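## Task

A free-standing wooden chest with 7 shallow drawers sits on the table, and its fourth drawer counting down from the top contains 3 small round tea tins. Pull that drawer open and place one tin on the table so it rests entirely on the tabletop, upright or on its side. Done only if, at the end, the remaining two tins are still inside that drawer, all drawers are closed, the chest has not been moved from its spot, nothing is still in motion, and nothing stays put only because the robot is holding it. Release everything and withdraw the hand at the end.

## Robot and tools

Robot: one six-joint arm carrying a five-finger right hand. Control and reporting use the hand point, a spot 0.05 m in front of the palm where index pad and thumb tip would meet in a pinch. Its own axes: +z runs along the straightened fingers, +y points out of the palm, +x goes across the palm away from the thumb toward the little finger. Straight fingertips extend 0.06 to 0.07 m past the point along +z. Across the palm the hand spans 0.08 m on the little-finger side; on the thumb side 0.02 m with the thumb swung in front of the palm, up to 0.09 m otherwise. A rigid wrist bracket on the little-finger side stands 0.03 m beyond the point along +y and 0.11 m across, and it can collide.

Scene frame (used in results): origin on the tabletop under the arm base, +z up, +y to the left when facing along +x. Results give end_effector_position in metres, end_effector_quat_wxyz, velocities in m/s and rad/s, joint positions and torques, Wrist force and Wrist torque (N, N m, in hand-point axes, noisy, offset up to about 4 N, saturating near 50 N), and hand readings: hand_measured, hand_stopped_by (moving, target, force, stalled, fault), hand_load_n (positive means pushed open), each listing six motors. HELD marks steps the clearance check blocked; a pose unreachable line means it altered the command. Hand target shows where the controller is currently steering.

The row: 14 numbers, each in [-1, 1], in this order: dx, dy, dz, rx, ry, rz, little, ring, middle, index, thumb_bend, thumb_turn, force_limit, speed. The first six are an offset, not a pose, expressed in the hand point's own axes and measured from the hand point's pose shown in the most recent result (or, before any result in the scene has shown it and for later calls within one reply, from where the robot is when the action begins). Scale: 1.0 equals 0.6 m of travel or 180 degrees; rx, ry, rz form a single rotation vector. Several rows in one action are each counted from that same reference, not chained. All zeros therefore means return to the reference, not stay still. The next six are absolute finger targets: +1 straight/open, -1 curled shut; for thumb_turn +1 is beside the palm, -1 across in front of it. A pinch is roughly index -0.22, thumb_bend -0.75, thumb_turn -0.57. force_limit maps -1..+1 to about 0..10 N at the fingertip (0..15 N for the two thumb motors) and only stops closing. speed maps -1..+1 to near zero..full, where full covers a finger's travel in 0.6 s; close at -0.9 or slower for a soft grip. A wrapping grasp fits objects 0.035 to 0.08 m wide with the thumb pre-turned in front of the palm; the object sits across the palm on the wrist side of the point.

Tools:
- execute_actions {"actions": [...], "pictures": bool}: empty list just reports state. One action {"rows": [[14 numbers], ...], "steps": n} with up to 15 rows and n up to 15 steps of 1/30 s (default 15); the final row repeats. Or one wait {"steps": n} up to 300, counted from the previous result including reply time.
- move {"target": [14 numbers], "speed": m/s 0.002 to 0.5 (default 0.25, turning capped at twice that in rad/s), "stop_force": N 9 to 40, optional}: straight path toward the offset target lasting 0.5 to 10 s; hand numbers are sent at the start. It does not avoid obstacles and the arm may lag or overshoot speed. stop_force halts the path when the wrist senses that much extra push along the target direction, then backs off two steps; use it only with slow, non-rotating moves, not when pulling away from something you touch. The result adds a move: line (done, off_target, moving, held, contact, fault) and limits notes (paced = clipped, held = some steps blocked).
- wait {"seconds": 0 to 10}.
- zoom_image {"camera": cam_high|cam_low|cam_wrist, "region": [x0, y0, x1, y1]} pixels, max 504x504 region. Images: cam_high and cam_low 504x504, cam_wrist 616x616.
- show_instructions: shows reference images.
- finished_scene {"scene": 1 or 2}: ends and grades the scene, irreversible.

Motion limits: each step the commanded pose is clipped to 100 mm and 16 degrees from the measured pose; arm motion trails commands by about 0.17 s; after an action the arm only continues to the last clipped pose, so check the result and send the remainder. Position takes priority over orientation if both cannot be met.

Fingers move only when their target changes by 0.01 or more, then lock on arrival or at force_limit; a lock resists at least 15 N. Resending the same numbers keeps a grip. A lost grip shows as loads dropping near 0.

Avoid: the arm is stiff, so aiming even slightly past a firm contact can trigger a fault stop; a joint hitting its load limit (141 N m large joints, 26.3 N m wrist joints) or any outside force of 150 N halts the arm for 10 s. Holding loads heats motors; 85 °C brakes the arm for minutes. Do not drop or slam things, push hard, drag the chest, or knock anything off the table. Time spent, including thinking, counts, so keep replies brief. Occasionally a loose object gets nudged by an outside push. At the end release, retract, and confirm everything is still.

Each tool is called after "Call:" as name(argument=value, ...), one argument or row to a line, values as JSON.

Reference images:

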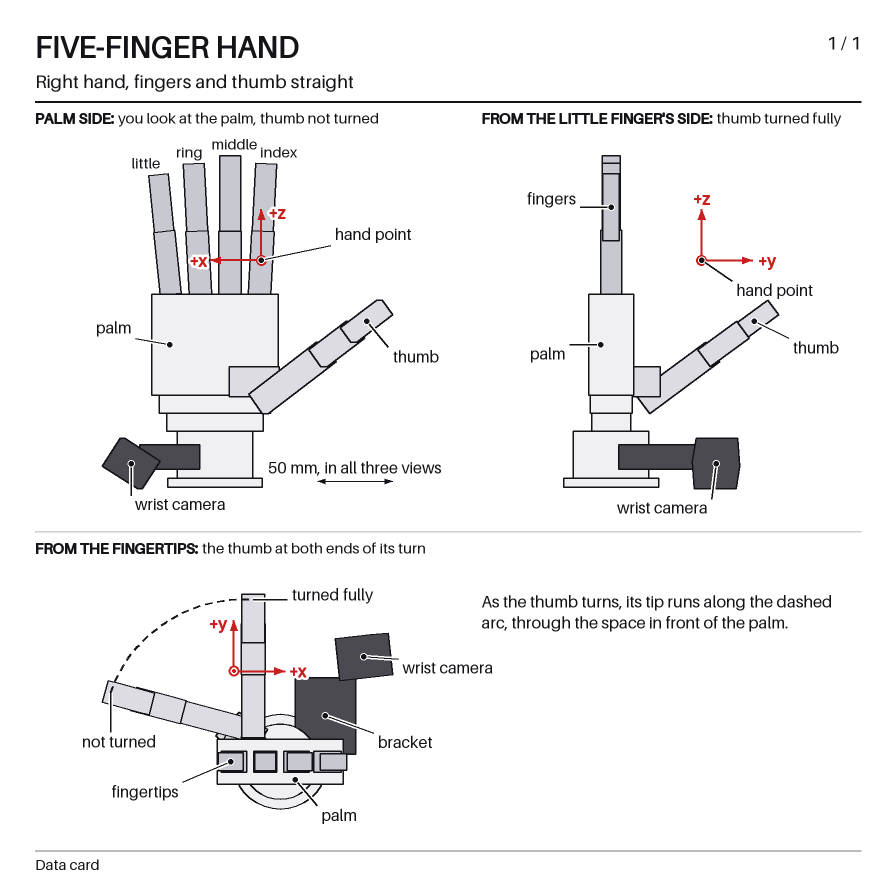

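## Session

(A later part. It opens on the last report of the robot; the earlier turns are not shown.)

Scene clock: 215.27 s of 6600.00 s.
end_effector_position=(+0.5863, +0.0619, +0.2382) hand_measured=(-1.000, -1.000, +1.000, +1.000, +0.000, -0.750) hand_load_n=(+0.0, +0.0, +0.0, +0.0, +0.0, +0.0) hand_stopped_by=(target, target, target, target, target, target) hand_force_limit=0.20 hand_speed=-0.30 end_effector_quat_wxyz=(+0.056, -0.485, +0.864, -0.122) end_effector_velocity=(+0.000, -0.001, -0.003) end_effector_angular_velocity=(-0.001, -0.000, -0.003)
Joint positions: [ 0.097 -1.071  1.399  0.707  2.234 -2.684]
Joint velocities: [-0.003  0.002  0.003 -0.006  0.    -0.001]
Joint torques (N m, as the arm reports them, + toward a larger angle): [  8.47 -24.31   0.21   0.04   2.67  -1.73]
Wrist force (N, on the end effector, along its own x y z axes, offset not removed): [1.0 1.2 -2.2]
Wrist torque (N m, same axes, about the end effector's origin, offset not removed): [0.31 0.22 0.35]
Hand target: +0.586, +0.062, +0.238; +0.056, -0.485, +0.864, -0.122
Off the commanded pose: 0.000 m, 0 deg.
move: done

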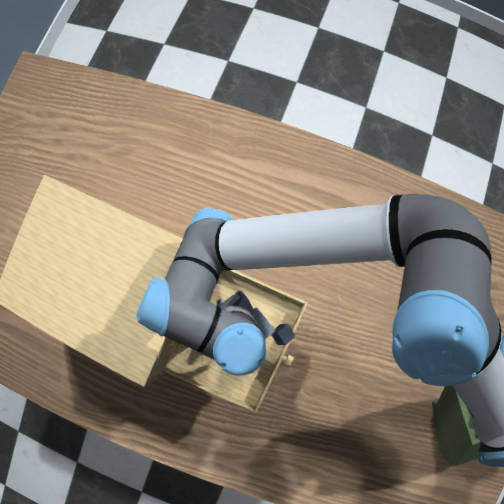

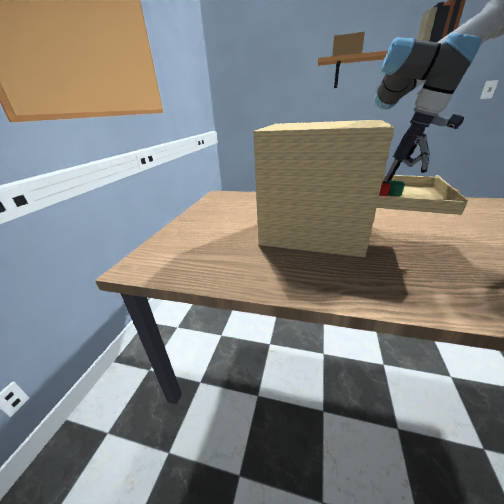

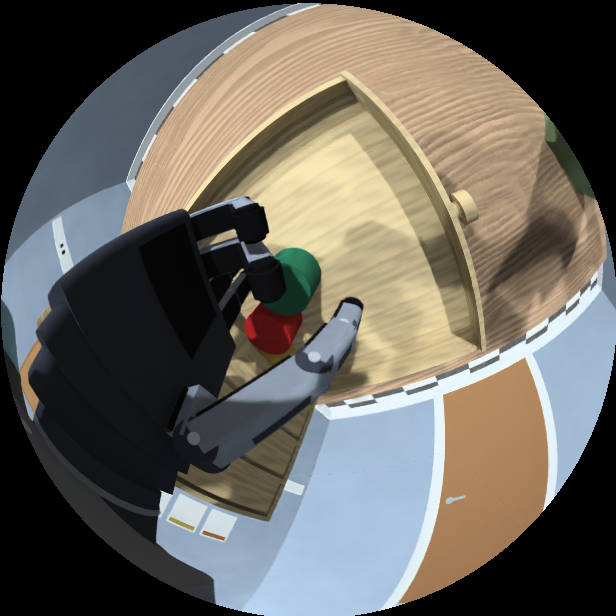

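Call:
move(
  target=[0,0.082,-0.015,0,0,0,-1,-1,1,1,0.0,-0.75,0.2,-0.3],
  speed=0.03,
  stop_force=9,
)

Call:
zoom_image(
  camera="cam_low",
  region=[350, 110, 480, 230],
)

Scene clock: 219.60 s of 6600.00 s.
end_effector_position=(+0.5441, +0.0878, +0.2338) hand_measured=(-1.000, -1.000, +1.000, +1.000, +0.000, -0.750) hand_load_n=(+0.0, +0.0, +0.0, +0.0, +0.0, +0.0) hand_stopped_by=(target, target, target, target, target, target) hand_force_limit=0.20 hand_speed=-0.30 end_effector_quat_wxyz=(+0.056, -0.485, +0.864, -0.122) end_effector_velocity=(-0.001, +0.001, -0.000) end_effector_angular_velocity=(-0.000, -0.001, -0.001)
Joint positions: [ 0.146 -1.101  1.529  0.641  2.259 -2.629]
Joint velocities: [ 0.002 -0.001  0.005 -0.003  0.001  0.003]
Joint torques (N m, as the arm reports them, + toward a larger angle): [ 33.83 -47.3    1.91  -0.34   2.54   2.02]
Wrist force (N, on the end effector, along its own x y z axes, offset not removed): [2.5 0.2 0.4]
Wrist torque (N m, same axes, about the end effector's origin, offset not removed): [0.00 -0.12 0.57]
Hand target: +0.544, +0.088, +0.234; +0.056, -0.485, +0.864, -0.122
Off the commanded pose: 0.000 m, 0 deg.
move: done

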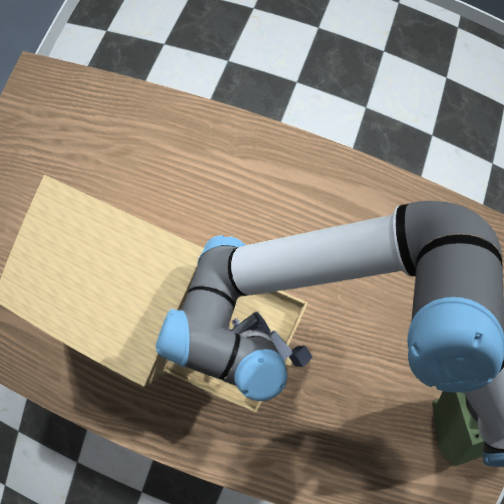

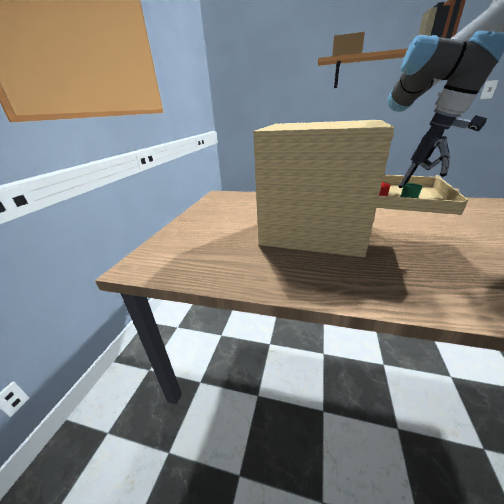

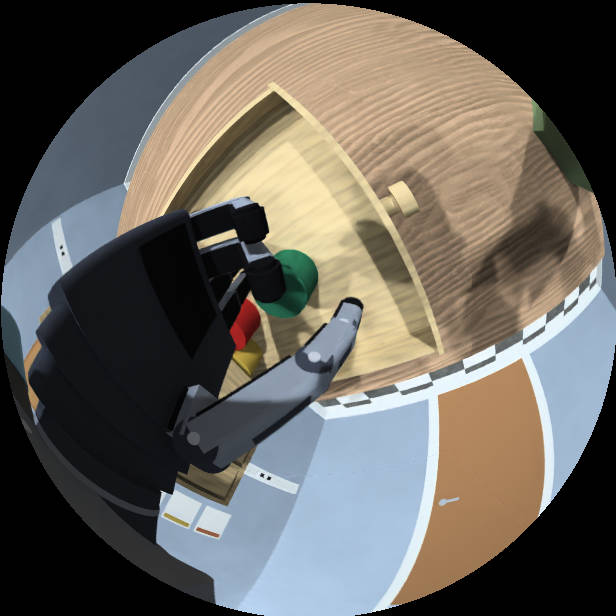

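Region (350, 110, 480, 230) of cam_low's 504x504 image, scaled by 3.877, with more detail than that image has; it fills the top 465 rows of this view, and the rest is white.

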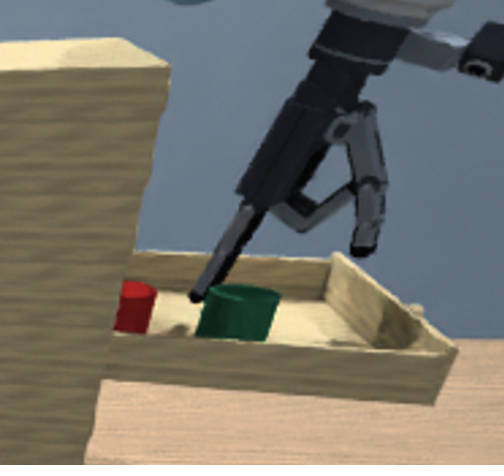

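Call:
move(
  target=[-0.033,-0.051,-0.014,0.164,-0.053,-0.077,-1,-1,1,1,0.0,-0.75,0.2,0],
  speed=0.15,
)

Call:
execute_actions(
  actions=[
    {"rows":[[0,0,0,0,0,0,-1,-1,0.45,0.45,0.1,-0.75,0.2,0]],"steps":15},
  ],
)

Call:
zoom_image(
  camera="cam_low",
  region=[350, 110, 480, 230],
)

Scene clock: 227.40 s of 6600.00 s.
end_effector_position=(+0.5778, +0.0907, +0.2495) hand_measured=(-1.000, -1.000, +1.000, +1.000, +0.000, -0.750) hand_load_n=(+0.0, +0.0, +0.0, +0.0, +0.0, +0.0) hand_stopped_by=(target, target, target, target, target, target) hand_force_limit=0.20 hand_speed=0.00 end_effector_quat_wxyz=(+0.233, -0.562, +0.734, -0.302) end_effector_velocity=(+0.000, +0.000, -0.000) end_effector_angular_velocity=(-0.004, -0.012, +0.008)
Joint positions: [ 0.193 -1.319  1.874 -0.148  2.227 -3.273]
Joint velocities: [-0.002 -0.006  0.013 -0.023 -0.009 -0.016]
Joint torques (N m, as the arm reports them, + toward a larger angle): [  5.08 -39.21   3.13  -1.96  -2.8   -2.15]
Wrist force (N, on the end effector, along its own x y z axes, offset not removed): [2.7 -0.1 1.0]
Wrist torque (N m, same axes, about the end effector's origin, offset not removed): [0.00 -0.20 0.40]
Hand target: +0.578, +0.091, +0.249; +0.233, -0.563, +0.733, -0.303
Off the commanded pose: 0.000 m, 0 deg.
After step 90, 2.37 s passed at rest.
move: done

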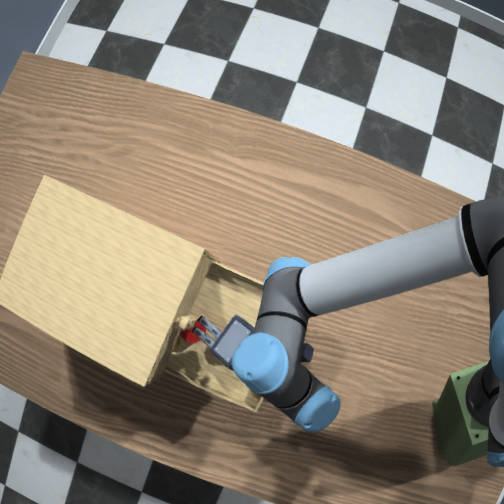

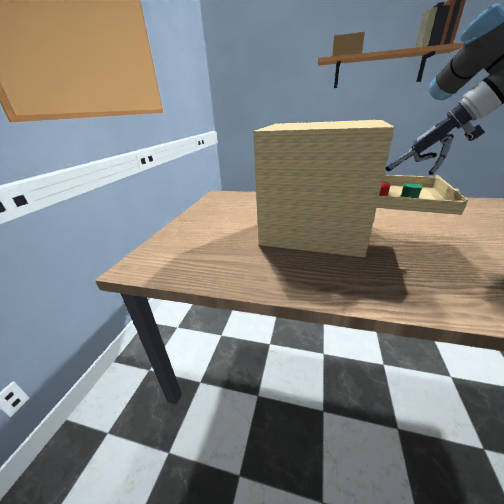

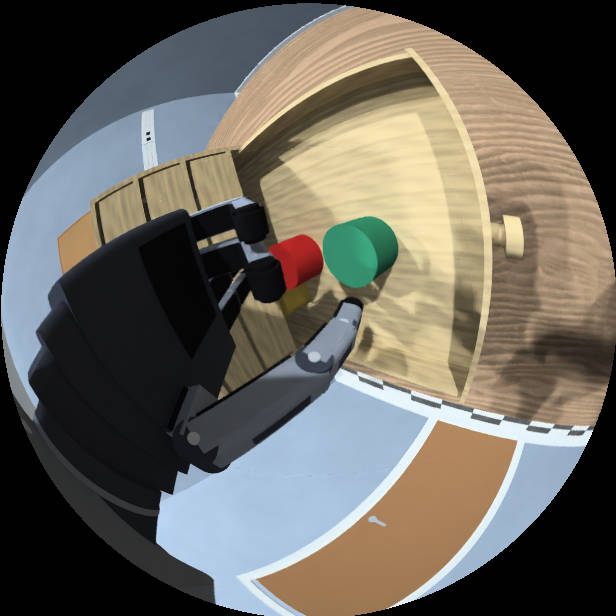

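Scene clock: 227.90 s of 6600.00 s.
end_effector_position=(+0.5778, +0.0906, +0.2495) hand_measured=(-1.000, -1.000, +0.450, +0.450, +0.100, -0.750) hand_load_n=(+0.0, +0.0, +0.0, +0.0, +0.0, +0.0) hand_stopped_by=(target, target, moving, moving, target, target) hand_force_limit=0.20 hand_speed=0.00 end_effector_quat_wxyz=(+0.233, -0.562, +0.734, -0.302) end_effector_velocity=(+0.001, +0.000, +0.001) end_effector_angular_velocity=(+0.001, -0.001, +0.000)
Joint positions: [ 0.193 -1.32   1.874 -0.148  2.227 -3.273]
Joint velocities: [ 0.001 -0.    -0.001  0.    -0.     0.   ]
Joint torques (N m, as the arm reports them, + toward a larger angle): [ 10.6  -24.79 -27.97   2.37   2.34   1.79]
Wrist force (N, on the end effector, along its own x y z axes, offset not removed): [0.7 2.0 0.6]
Wrist torque (N m, same axes, about the end effector's origin, offset not removed): [0.41 0.10 0.23]
Hand target: +0.578, +0.091, +0.249; +0.233, -0.562, +0.734, -0.302
Off the commanded pose: 0.000 m, 0 deg.
Steps of this call (steps 1 to 15: all 15 steps of this action). Readings (end_effector_position | what the end effector reports):
1: (+0.5778, +0.0907, +0.2495) | hand_measured=(-1.000, -1.000, +1.000, +1.000, +0.000, -0.750) hand_load_n=(+0.0, +0.0, +0.0, +0.0, +0.0, +0.0) hand_stopped_by=(target, target, moving, moving, moving, target) hand_force_limit=0.20 hand_speed=0.00
2: (+0.5778, +0.0907, +0.2495) | hand_measured=(-1.000, -1.000, +1.000, +1.000, +0.000, -0.750) hand_load_n=(+0.0, +0.0, +0.0, +0.0, +0.0, +0.0) hand_stopped_by=(target, target, moving, moving, moving, target) hand_force_limit=0.20 hand_speed=0.00
4: (+0.5778, +0.0907, +0.2495) | hand_measured=(-1.000, -1.000, +0.950, +0.950, +0.032, -0.750) hand_load_n=(+0.0, +0.0, -0.5, +0.0, +0.0, +0.0) hand_stopped_by=(target, target, moving, moving, moving, target) hand_force_limit=0.20 hand_speed=0.00
8: (+0.5777, +0.0907, +0.2494) | hand_measured=(-1.000, -1.000, +0.728, +0.728, +0.100, -0.750) hand_load_n=(+0.0, +0.0, +0.0, +0.0, +0.0, +0.0) hand_stopped_by=(target, target, moving, moving, moving, target) hand_force_limit=0.20 hand_speed=0.00
15: the state above

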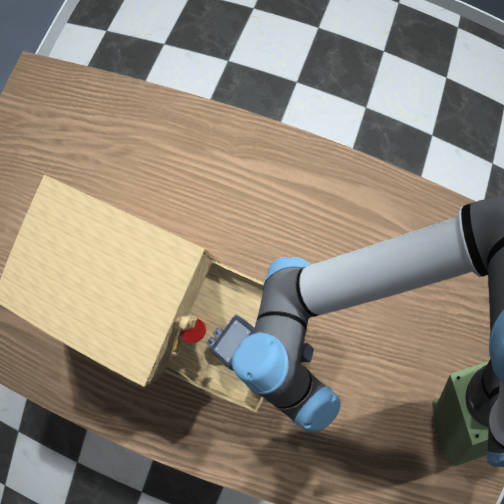

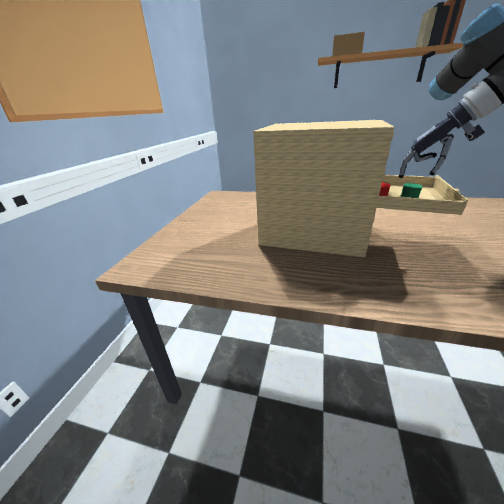

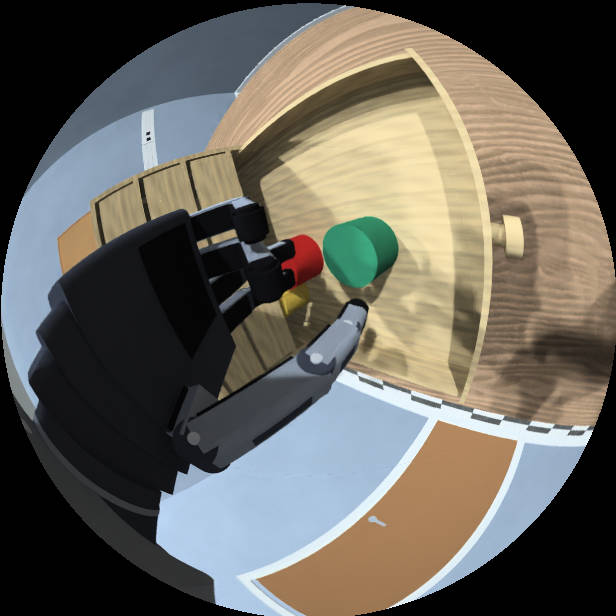

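Region (350, 110, 480, 230) of cam_low's 504x504 image, scaled by 3.877, with more detail than that image has; it fills the top 465 rows of this view, and the rest is white.

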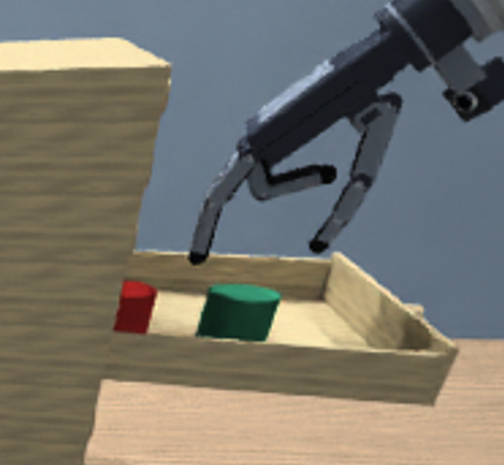

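Call:
move(
  target=[0.023,0.023,0,0.056,0,0,-1,-1,0.45,0.45,0.1,-0.75,0.2,0],
  speed=0.1,
)

Call:
zoom_image(
  camera="cam_low",
  region=[350, 110, 480, 230],
)

Scene clock: 233.23 s of 6600.00 s.
end_effector_position=(+0.5649, +0.0800, +0.2398) hand_measured=(-1.000, -1.000, +0.450, +0.450, +0.100, -0.750) hand_load_n=(+0.0, +0.0, +0.0, +0.0, +0.0, +0.0) hand_stopped_by=(target, target, target, target, target, target) hand_force_limit=0.20 hand_speed=0.00 end_effector_quat_wxyz=(+0.281, -0.540, +0.705, -0.365) end_effector_velocity=(-0.001, -0.000, -0.001) end_effector_angular_velocity=(-0.003, -0.016, +0.001)
Joint positions: [ 0.157 -1.396  2.09  -0.505  2.158 -3.409]
Joint velocities: [-0.003 -0.005  0.018 -0.032 -0.009 -0.01 ]
Joint torques (N m, as the arm reports them, + toward a larger angle): [  2.58 -35.84   3.49  -2.38  -3.33  -1.79]
Wrist force (N, on the end effector, along its own x y z axes, offset not removed): [2.2 0.9 -0.4]
Wrist torque (N m, same axes, about the end effector's origin, offset not removed): [0.14 -0.05 0.43]
Hand target: +0.565, +0.080, +0.240; +0.281, -0.540, +0.704, -0.366
Off the commanded pose: 0.000 m, 0 deg.
After step 90, 1.07 s passed at rest.
move: done

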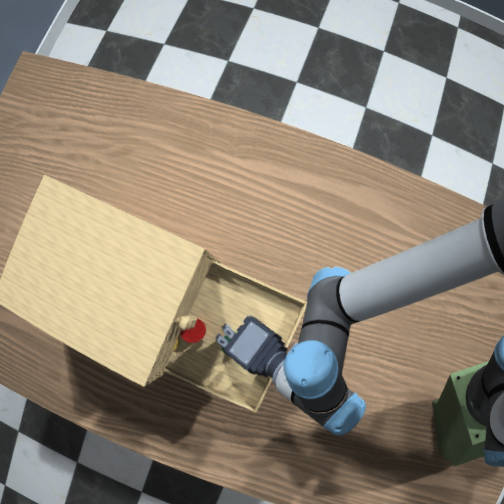

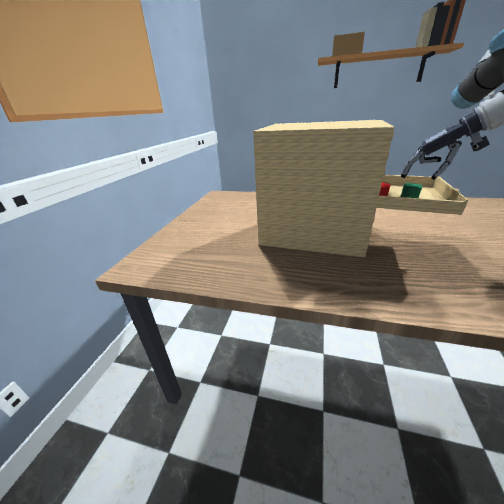

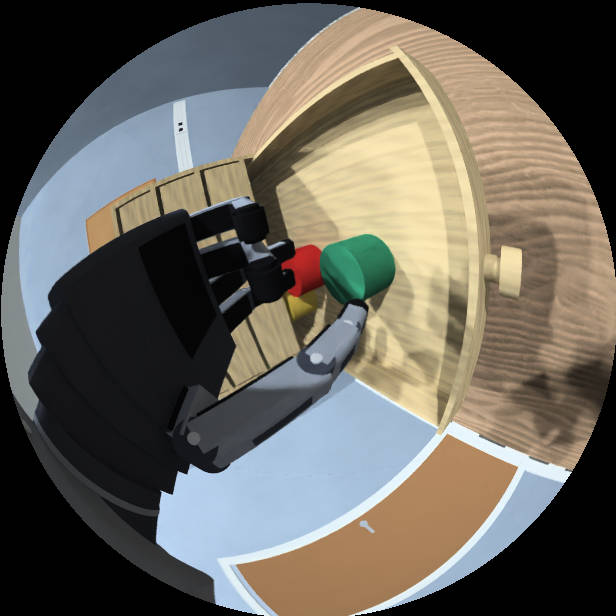

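Region (350, 110, 480, 230) of cam_low's 504x504 image, scaled by 3.877, with more detail than that image has; it fills the top 465 rows of this view, and the rest is white.

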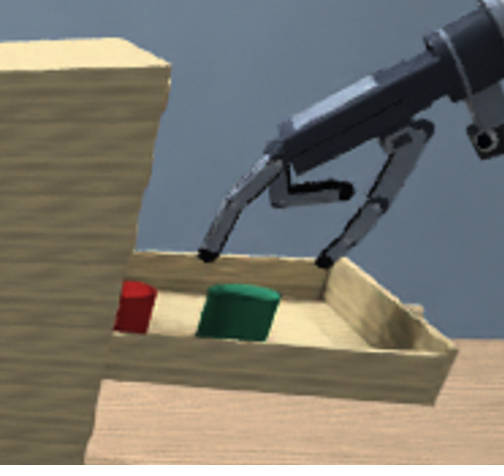

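Call:
move(
  target=[0,-0.0025,0.027,0,0,0,-1,-1,0.45,0.45,0.1,-0.75,0.2,0],
  speed=0.06,
)

Call:
zoom_image(
  camera="cam_low",
  region=[350, 110, 480, 230],
)

Call:
zoom_image(
  camera="cam_wrist",
  region=[230, 170, 450, 390],
)

Scene clock: 236.60 s of 6600.00 s.
end_effector_position=(+0.5783, +0.0764, +0.2318) hand_measured=(-1.000, -1.000, +0.450, +0.450, +0.100, -0.750) hand_load_n=(+0.0, +0.0, +0.0, +0.0, +0.0, +0.0) hand_stopped_by=(target, target, target, target, target, target) hand_force_limit=0.20 hand_speed=0.00 end_effector_quat_wxyz=(+0.281, -0.540, +0.705, -0.365) end_effector_velocity=(+0.003, -0.001, -0.000) end_effector_angular_velocity=(-0.000, -0.001, -0.001)
Joint positions: [ 0.134 -1.373  2.065 -0.506  2.135 -3.414]
Joint velocities: [-0.003  0.003 -0.005  0.    -0.003 -0.001]
Joint torques (N m, as the arm reports them, + toward a larger angle): [  3.63 -14.33 -25.52   1.87  -3.09  -1.89]
Wrist force (N, on the end effector, along its own x y z axes, offset not removed): [1.1 -0.6 1.0]
Wrist torque (N m, same axes, about the end effector's origin, offset not removed): [-0.19 0.15 0.41]
Hand target: +0.578, +0.076, +0.232; +0.281, -0.540, +0.705, -0.365
Off the commanded pose: 0.000 m, 0 deg.
move: done

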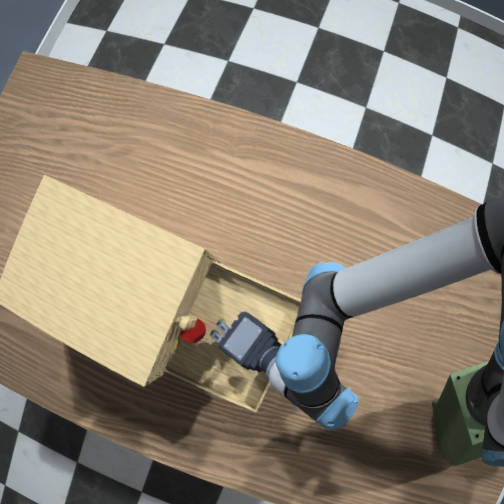

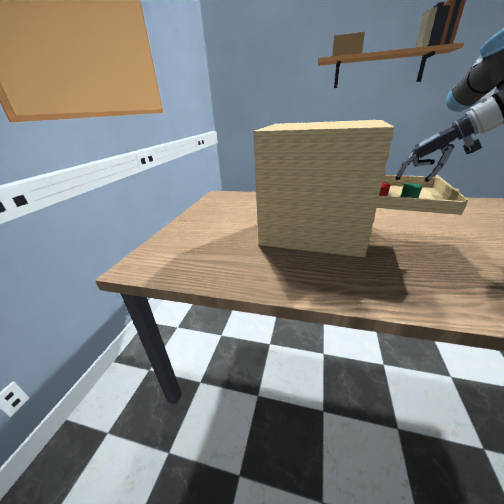

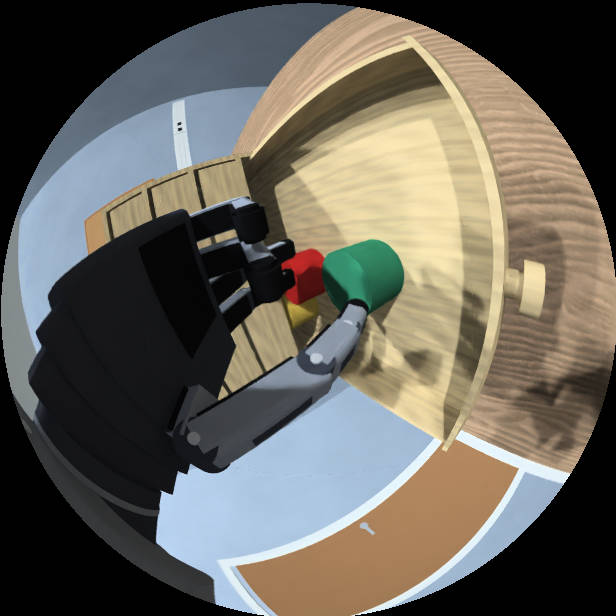

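Region (350, 110, 480, 230) of cam_low's 504x504 image, scaled by 3.877, with more detail than that image has; it fills the top 465 rows of this view, and the rest is white.

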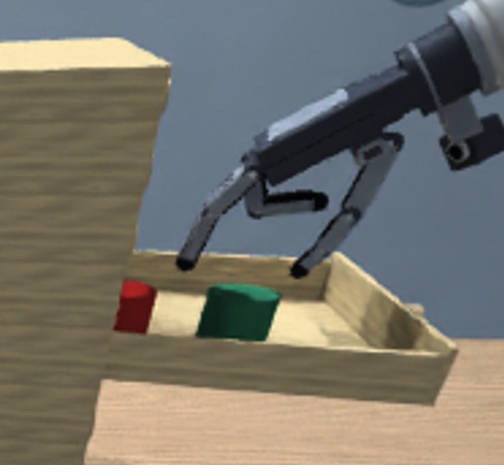

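Region (230, 170, 450, 390) of cam_wrist's 616x616 image, scaled by 2.291, with more detail than that image has.

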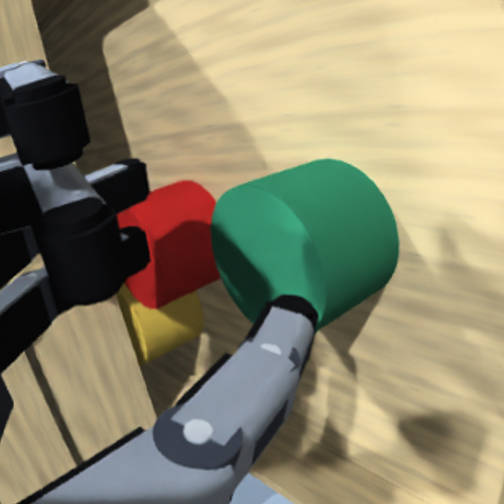

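Call:
move(
  target=[0,0.0425,0.0177,0,0,0,-1,-1,0.45,0.45,0.1,-0.75,0.2,0],
  speed=0.02,
  stop_force=9,
)

Call:
zoom_image(
  camera="cam_low",
  region=[350, 110, 480, 230],
)

Call:
zoom_image(
  camera="cam_wrist",
  region=[230, 170, 450, 390],
)

Scene clock: 242.63 s of 6600.00 s.
end_effector_position=(+0.5726, +0.0780, +0.2051) hand_measured=(-1.000, -1.000, +0.450, +0.450, +0.100, -0.750) hand_load_n=(+0.0, +0.0, +0.0, +0.0, +0.0, +0.0) hand_stopped_by=(target, target, target, target, target, target) hand_force_limit=0.20 hand_speed=0.00 end_effector_quat_wxyz=(+0.281, -0.540, +0.705, -0.365) end_effector_velocity=(+0.000, +0.000, -0.002) end_effector_angular_velocity=(+0.000, -0.001, -0.001)
Joint positions: [ 0.103 -1.336  2.101 -0.582  2.105 -3.421]
Joint velocities: [-0.003  0.004  0.002 -0.007 -0.003 -0.   ]
Joint torques (N m, as the arm reports them, + toward a larger angle): [  2.51 -14.53   4.47  -2.26  -2.95  -1.72]
Wrist force (N, on the end effector, along its own x y z axes, offset not removed): [1.6 2.3 -1.3]
Wrist torque (N m, same axes, about the end effector's origin, offset not removed): [0.46 0.07 0.52]
Hand target: +0.573, +0.078, +0.205; +0.281, -0.540, +0.705, -0.365
Off the commanded pose: 0.000 m, 0 deg.
After step 90, 1.37 s passed at rest.
move: done

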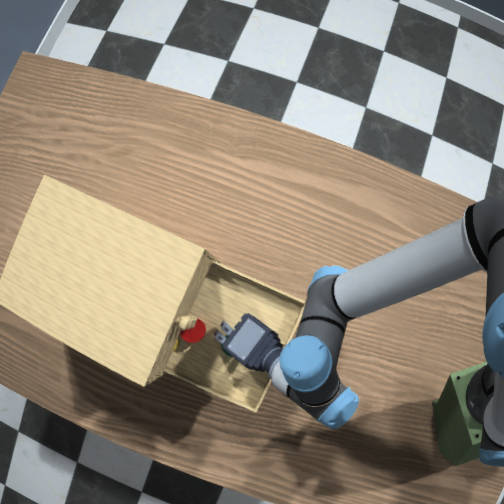

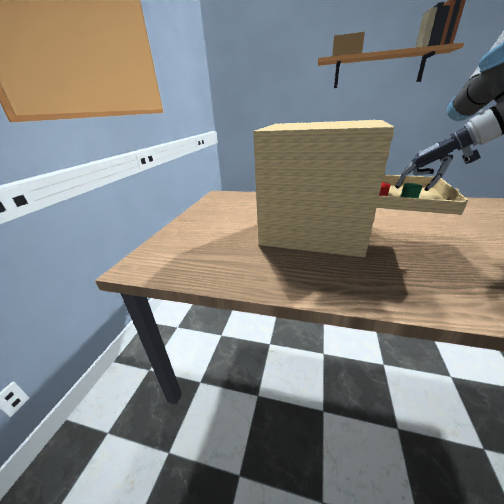

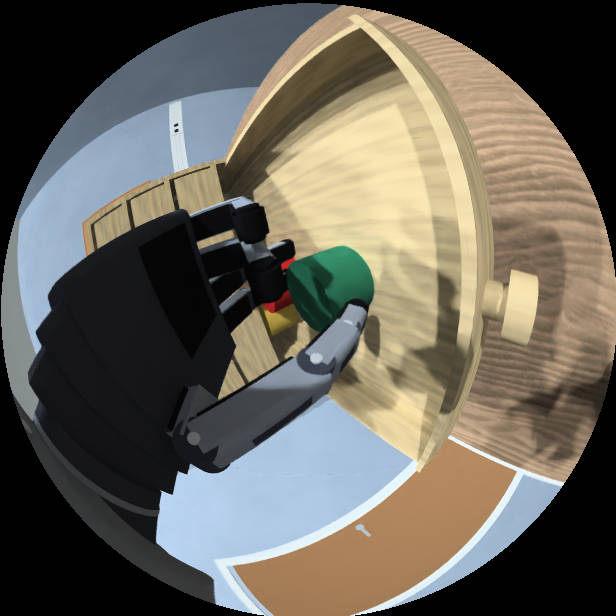

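Region (350, 110, 480, 230) of cam_low's 504x504 image, scaled by 3.877, with more detail than that image has; it fills the top 465 rows of this view, and the rest is white.

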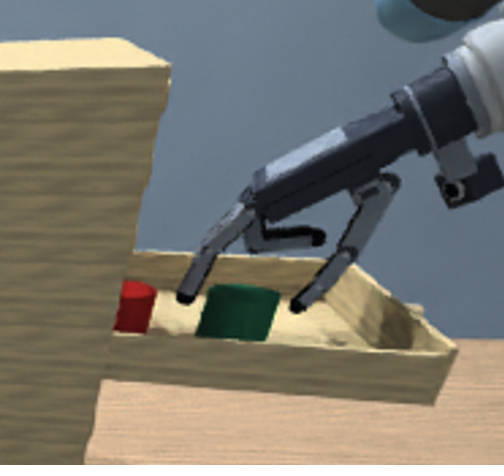

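Region (230, 170, 450, 390) of cam_wrist's 616x616 image, scaled by 2.291, with more detail than that image has.

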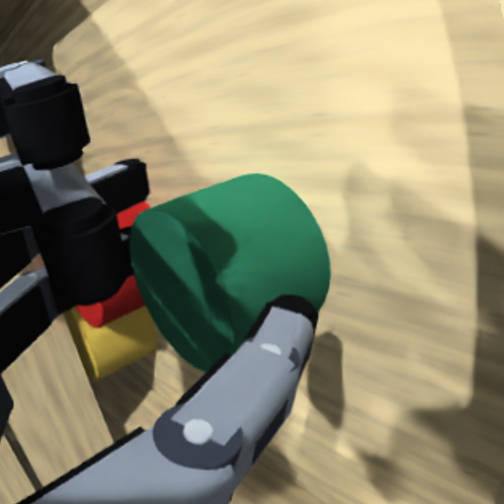

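Call:
move(
  target=[0,0.0135,0.0157,0,0,0,-1,-1,0.45,0.45,0.1,-0.92,0.2,0],
  speed=0.015,
  stop_force=9,
)

Call:
zoom_image(
  camera="cam_low",
  region=[350, 110, 480, 230],
)

Call:
zoom_image(
  camera="cam_wrist",
  region=[230, 170, 450, 390],
)

Scene clock: 246.77 s of 6600.00 s.
end_effector_position=(+0.5755, +0.0772, +0.1933) hand_measured=(-1.000, -1.000, +0.450, +0.450, +0.100, -0.920) hand_load_n=(+0.0, +0.0, +0.0, +0.0, +0.0, +0.0) hand_stopped_by=(target, target, target, target, target, target) hand_force_limit=0.20 hand_speed=0.00 end_effector_quat_wxyz=(+0.281, -0.540, +0.705, -0.365) end_effector_velocity=(-0.000, +0.001, -0.002) end_effector_angular_velocity=(+0.001, +0.000, +0.002)
Joint positions: [ 0.085 -1.314  2.101 -0.607  2.087 -3.424]
Joint velocities: [-0.002  0.005  0.001 -0.005 -0.003 -0.   ]
Joint torques (N m, as the arm reports them, + toward a larger angle): [  4.51 -13.6    4.85  -2.37  -2.92  -1.84]
Wrist force (N, on the end effector, along its own x y z axes, offset not removed): [-0.7 1.4 0.7]
Wrist torque (N m, same axes, about the end effector's origin, offset not removed): [0.17 0.35 0.32]
Hand target: +0.576, +0.077, +0.193; +0.281, -0.540, +0.705, -0.365
Off the commanded pose: 0.000 m, 0 deg.
After step 90, 0.07 s passed at rest.
move: done

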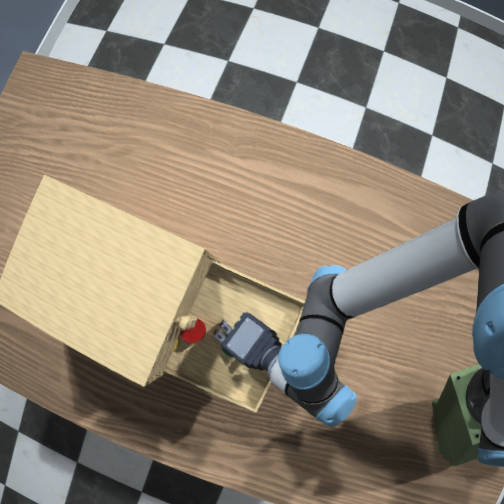

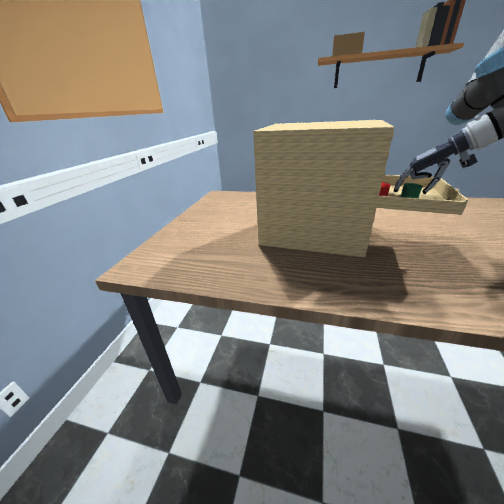

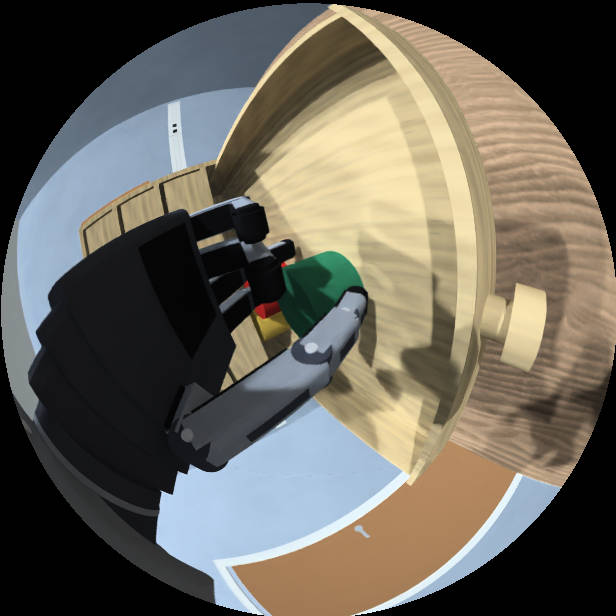

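Region (350, 110, 480, 230) of cam_low's 504x504 image, scaled by 3.877, with more detail than that image has; it fills the top 465 rows of this view, and the rest is white.

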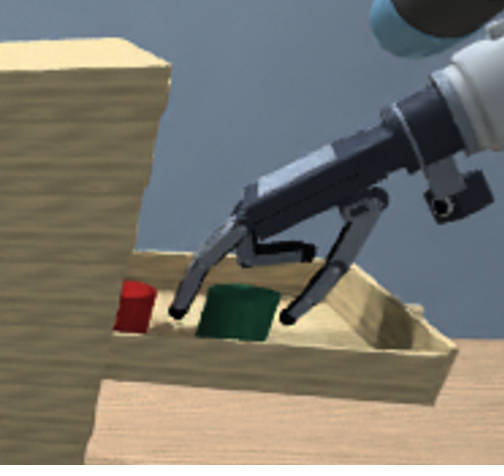

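Region (230, 170, 450, 390) of cam_wrist's 616x616 image, scaled by 2.291, with more detail than that image has.

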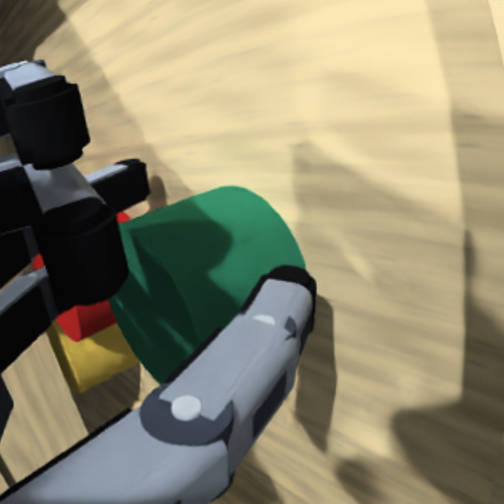

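Call:
execute_actions(
  actions=[
    {"rows":[[0,0,0,0,0,0,-1,-1,0.0,0.0,0.0,-0.92,0.2,-0.8]],"steps":15},
  ],
  pictures=false,
)

Call:
wait(
  seconds=1.0,
)

Call:
zoom_image(
  camera="cam_low",
  region=[350, 110, 480, 230],
)

Scene clock: 248.50 s of 6600.00 s.
end_effector_position=(+0.5754, +0.0772, +0.1932) hand_measured=(-1.000, -1.000, +0.318, +0.318, +0.016, -0.920) hand_load_n=(+0.0, +0.0, +0.0, +0.0, +0.0, +0.0) hand_stopped_by=(target, target, moving, moving, moving, target) hand_force_limit=0.20 hand_speed=-0.80 end_effector_quat_wxyz=(+0.281, -0.540, +0.705, -0.365) end_effector_velocity=(+0.000, +0.000, +0.001) end_effector_angular_velocity=(+0.001, -0.001, -0.000)
Joint positions: [ 0.085 -1.313  2.101 -0.607  2.087 -3.424]
Joint velocities: [ 0.001 -0.001 -0.     0.     0.     0.   ]
Joint torques (N m, as the arm reports them, + toward a larger angle): [ 29.5  -38.89   1.71   1.96   2.16   1.78]
Wrist force (N, on the end effector, along its own x y z axes, offset not removed): [0.9 3.8 0.1]
Wrist torque (N m, same axes, about the end effector's origin, offset not removed): [0.52 0.23 0.32]
Hand target: +0.575, +0.077, +0.193; +0.281, -0.540, +0.705, -0.365
Off the commanded pose: 0.000 m, 0 deg.
Steps of this call (steps 1 to 37: nothing new was sent; steps 38 to 52: all 15 steps of this action). Readings (end_effector_position | what the end effector reports):
38: (+0.5755, +0.0772, +0.1931) | hand_measured=(-1.000, -1.000, +0.450, +0.450, +0.100, -0.920) hand_load_n=(+0.0, +0.0, +0.0, +0.0, +0.0, +0.0) hand_stopped_by=(target, target, moving, moving, moving, target) hand_force_limit=0.20 hand_speed=-0.80
39: (+0.5755, +0.0772, +0.1931) | hand_measured=(-1.000, -1.000, +0.450, +0.450, +0.100, -0.920) hand_load_n=(+0.0, +0.0, +0.0, +0.0, +0.0, +0.0) hand_stopped_by=(target, target, moving, moving, moving, target) hand_force_limit=0.20 hand_speed=-0.80
41: (+0.5755, +0.0772, +0.1931) | hand_measured=(-1.000, -1.000, +0.440, +0.440, +0.094, -0.920) hand_load_n=(+0.0, +0.0, +0.0, +0.0, +0.0, +0.0) hand_stopped_by=(target, target, moving, moving, moving, target) hand_force_limit=0.20 hand_speed=-0.80
45: (+0.5754, +0.0772, +0.1930) | hand_measured=(-1.000, -1.000, +0.396, +0.396, +0.066, -0.920) hand_load_n=(+0.0, +0.0, +0.0, +0.0, +0.0, +0.0) hand_stopped_by=(target, target, moving, moving, moving, target) hand_force_limit=0.20 hand_speed=-0.80
52: the state above

Scene clock: 249.50 s of 6600.00 s.
end_effector_position=(+0.5755, +0.0772, +0.1933) hand_measured=(-1.000, -1.000, +0.000, +0.252, +0.002, -0.920) hand_load_n=(+0.0, +0.0, +0.0, +0.0, +0.0, +0.0) hand_stopped_by=(target, target, moving, force, target, target) hand_force_limit=0.20 hand_speed=-0.80 end_effector_quat_wxyz=(+0.281, -0.540, +0.705, -0.365) end_effector_velocity=(+0.001, +0.000, +0.001) end_effector_angular_velocity=(+0.001, -0.002, -0.000)
Joint positions: [ 0.085 -1.314  2.101 -0.607  2.087 -3.424]
Joint velocities: [ 0.001  0.    -0.002  0.    -0.     0.001]
Joint torques (N m, as the arm reports them, + toward a larger angle): [ 29.45 -38.68   2.38   1.44   1.56   1.75]
Wrist force (N, on the end effector, along its own x y z axes, offset not removed): [0.3 2.8 0.7]
Wrist torque (N m, same axes, about the end effector's origin, offset not removed): [0.49 0.21 0.33]
Hand target: +0.575, +0.077, +0.193; +0.281, -0.540, +0.705, -0.365
Off the commanded pose: 0.000 m, 0 deg.
Steps of this call (steps 1 to 30: nothing new was sent). Readings (end_effector_position | what the end effector reports):
1: (+0.5754, +0.0772, +0.1933) | hand_measured=(-1.000, -1.000, +0.306, +0.306, +0.010, -0.920) hand_load_n=(+0.0, +0.0, +0.0, +0.0, +0.0, +0.0) hand_stopped_by=(target, target, moving, moving, moving, target) hand_force_limit=0.20 hand_speed=-0.80
2: (+0.5755, +0.0772, +0.1933) | hand_measured=(-1.000, -1.000, +0.296, +0.296, +0.002, -0.920) hand_load_n=(+0.0, +0.0, +0.0, +0.0, +0.0, +0.0) hand_stopped_by=(target, target, moving, moving, moving, target) hand_force_limit=0.20 hand_speed=-0.80
4: (+0.5755, +0.0772, +0.1933) | hand_measured=(-1.000, -1.000, +0.274, +0.274, +0.000, -0.920) hand_load_n=(+0.0, +0.0, +0.0, +2.0, +1.5, +0.0) hand_stopped_by=(target, target, moving, moving, moving, target) hand_force_limit=0.20 hand_speed=-0.80
8: (+0.5755, +0.0772, +0.1933) | hand_measured=(-1.000, -1.000, +0.228, +0.254, +0.006, -0.920) hand_load_n=(+0.0, +0.0, +0.0, +6.5, +5.0, -1.0) hand_stopped_by=(target, target, moving, force, target, target) hand_force_limit=0.20 hand_speed=-0.80
30: the state above

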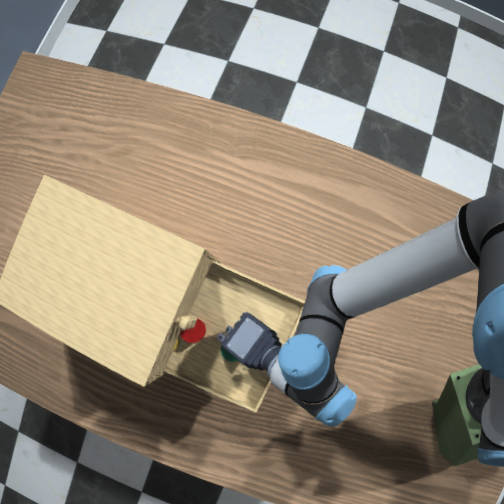

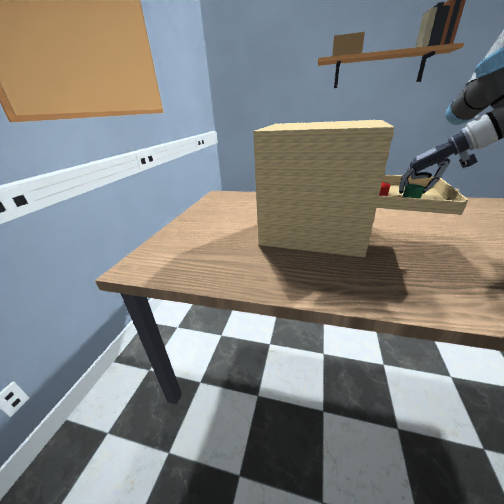

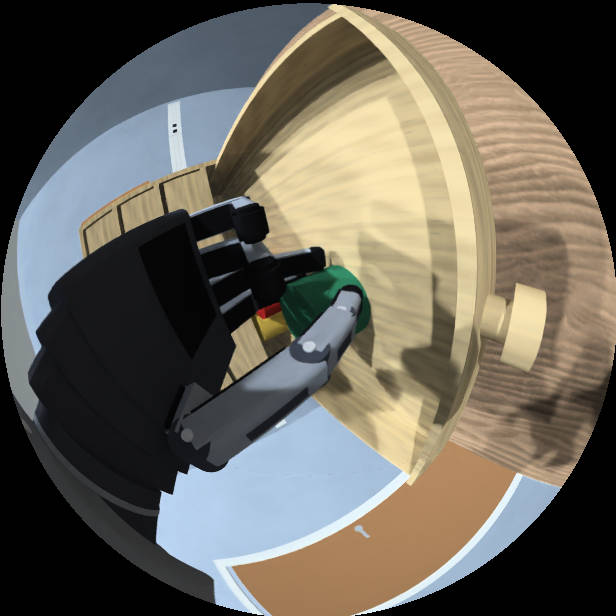

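Region (350, 110, 480, 230) of cam_low's 504x504 image, scaled by 3.877, with more detail than that image has; it fills the top 465 rows of this view, and the rest is white.

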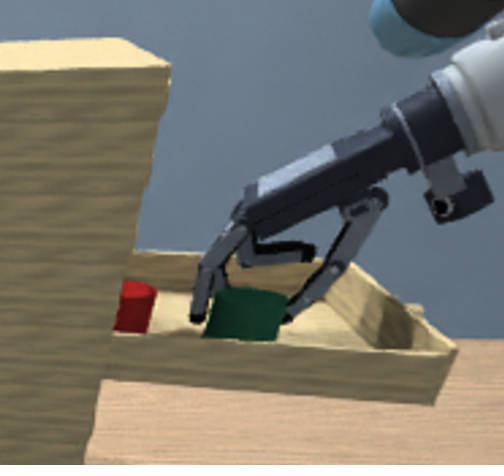

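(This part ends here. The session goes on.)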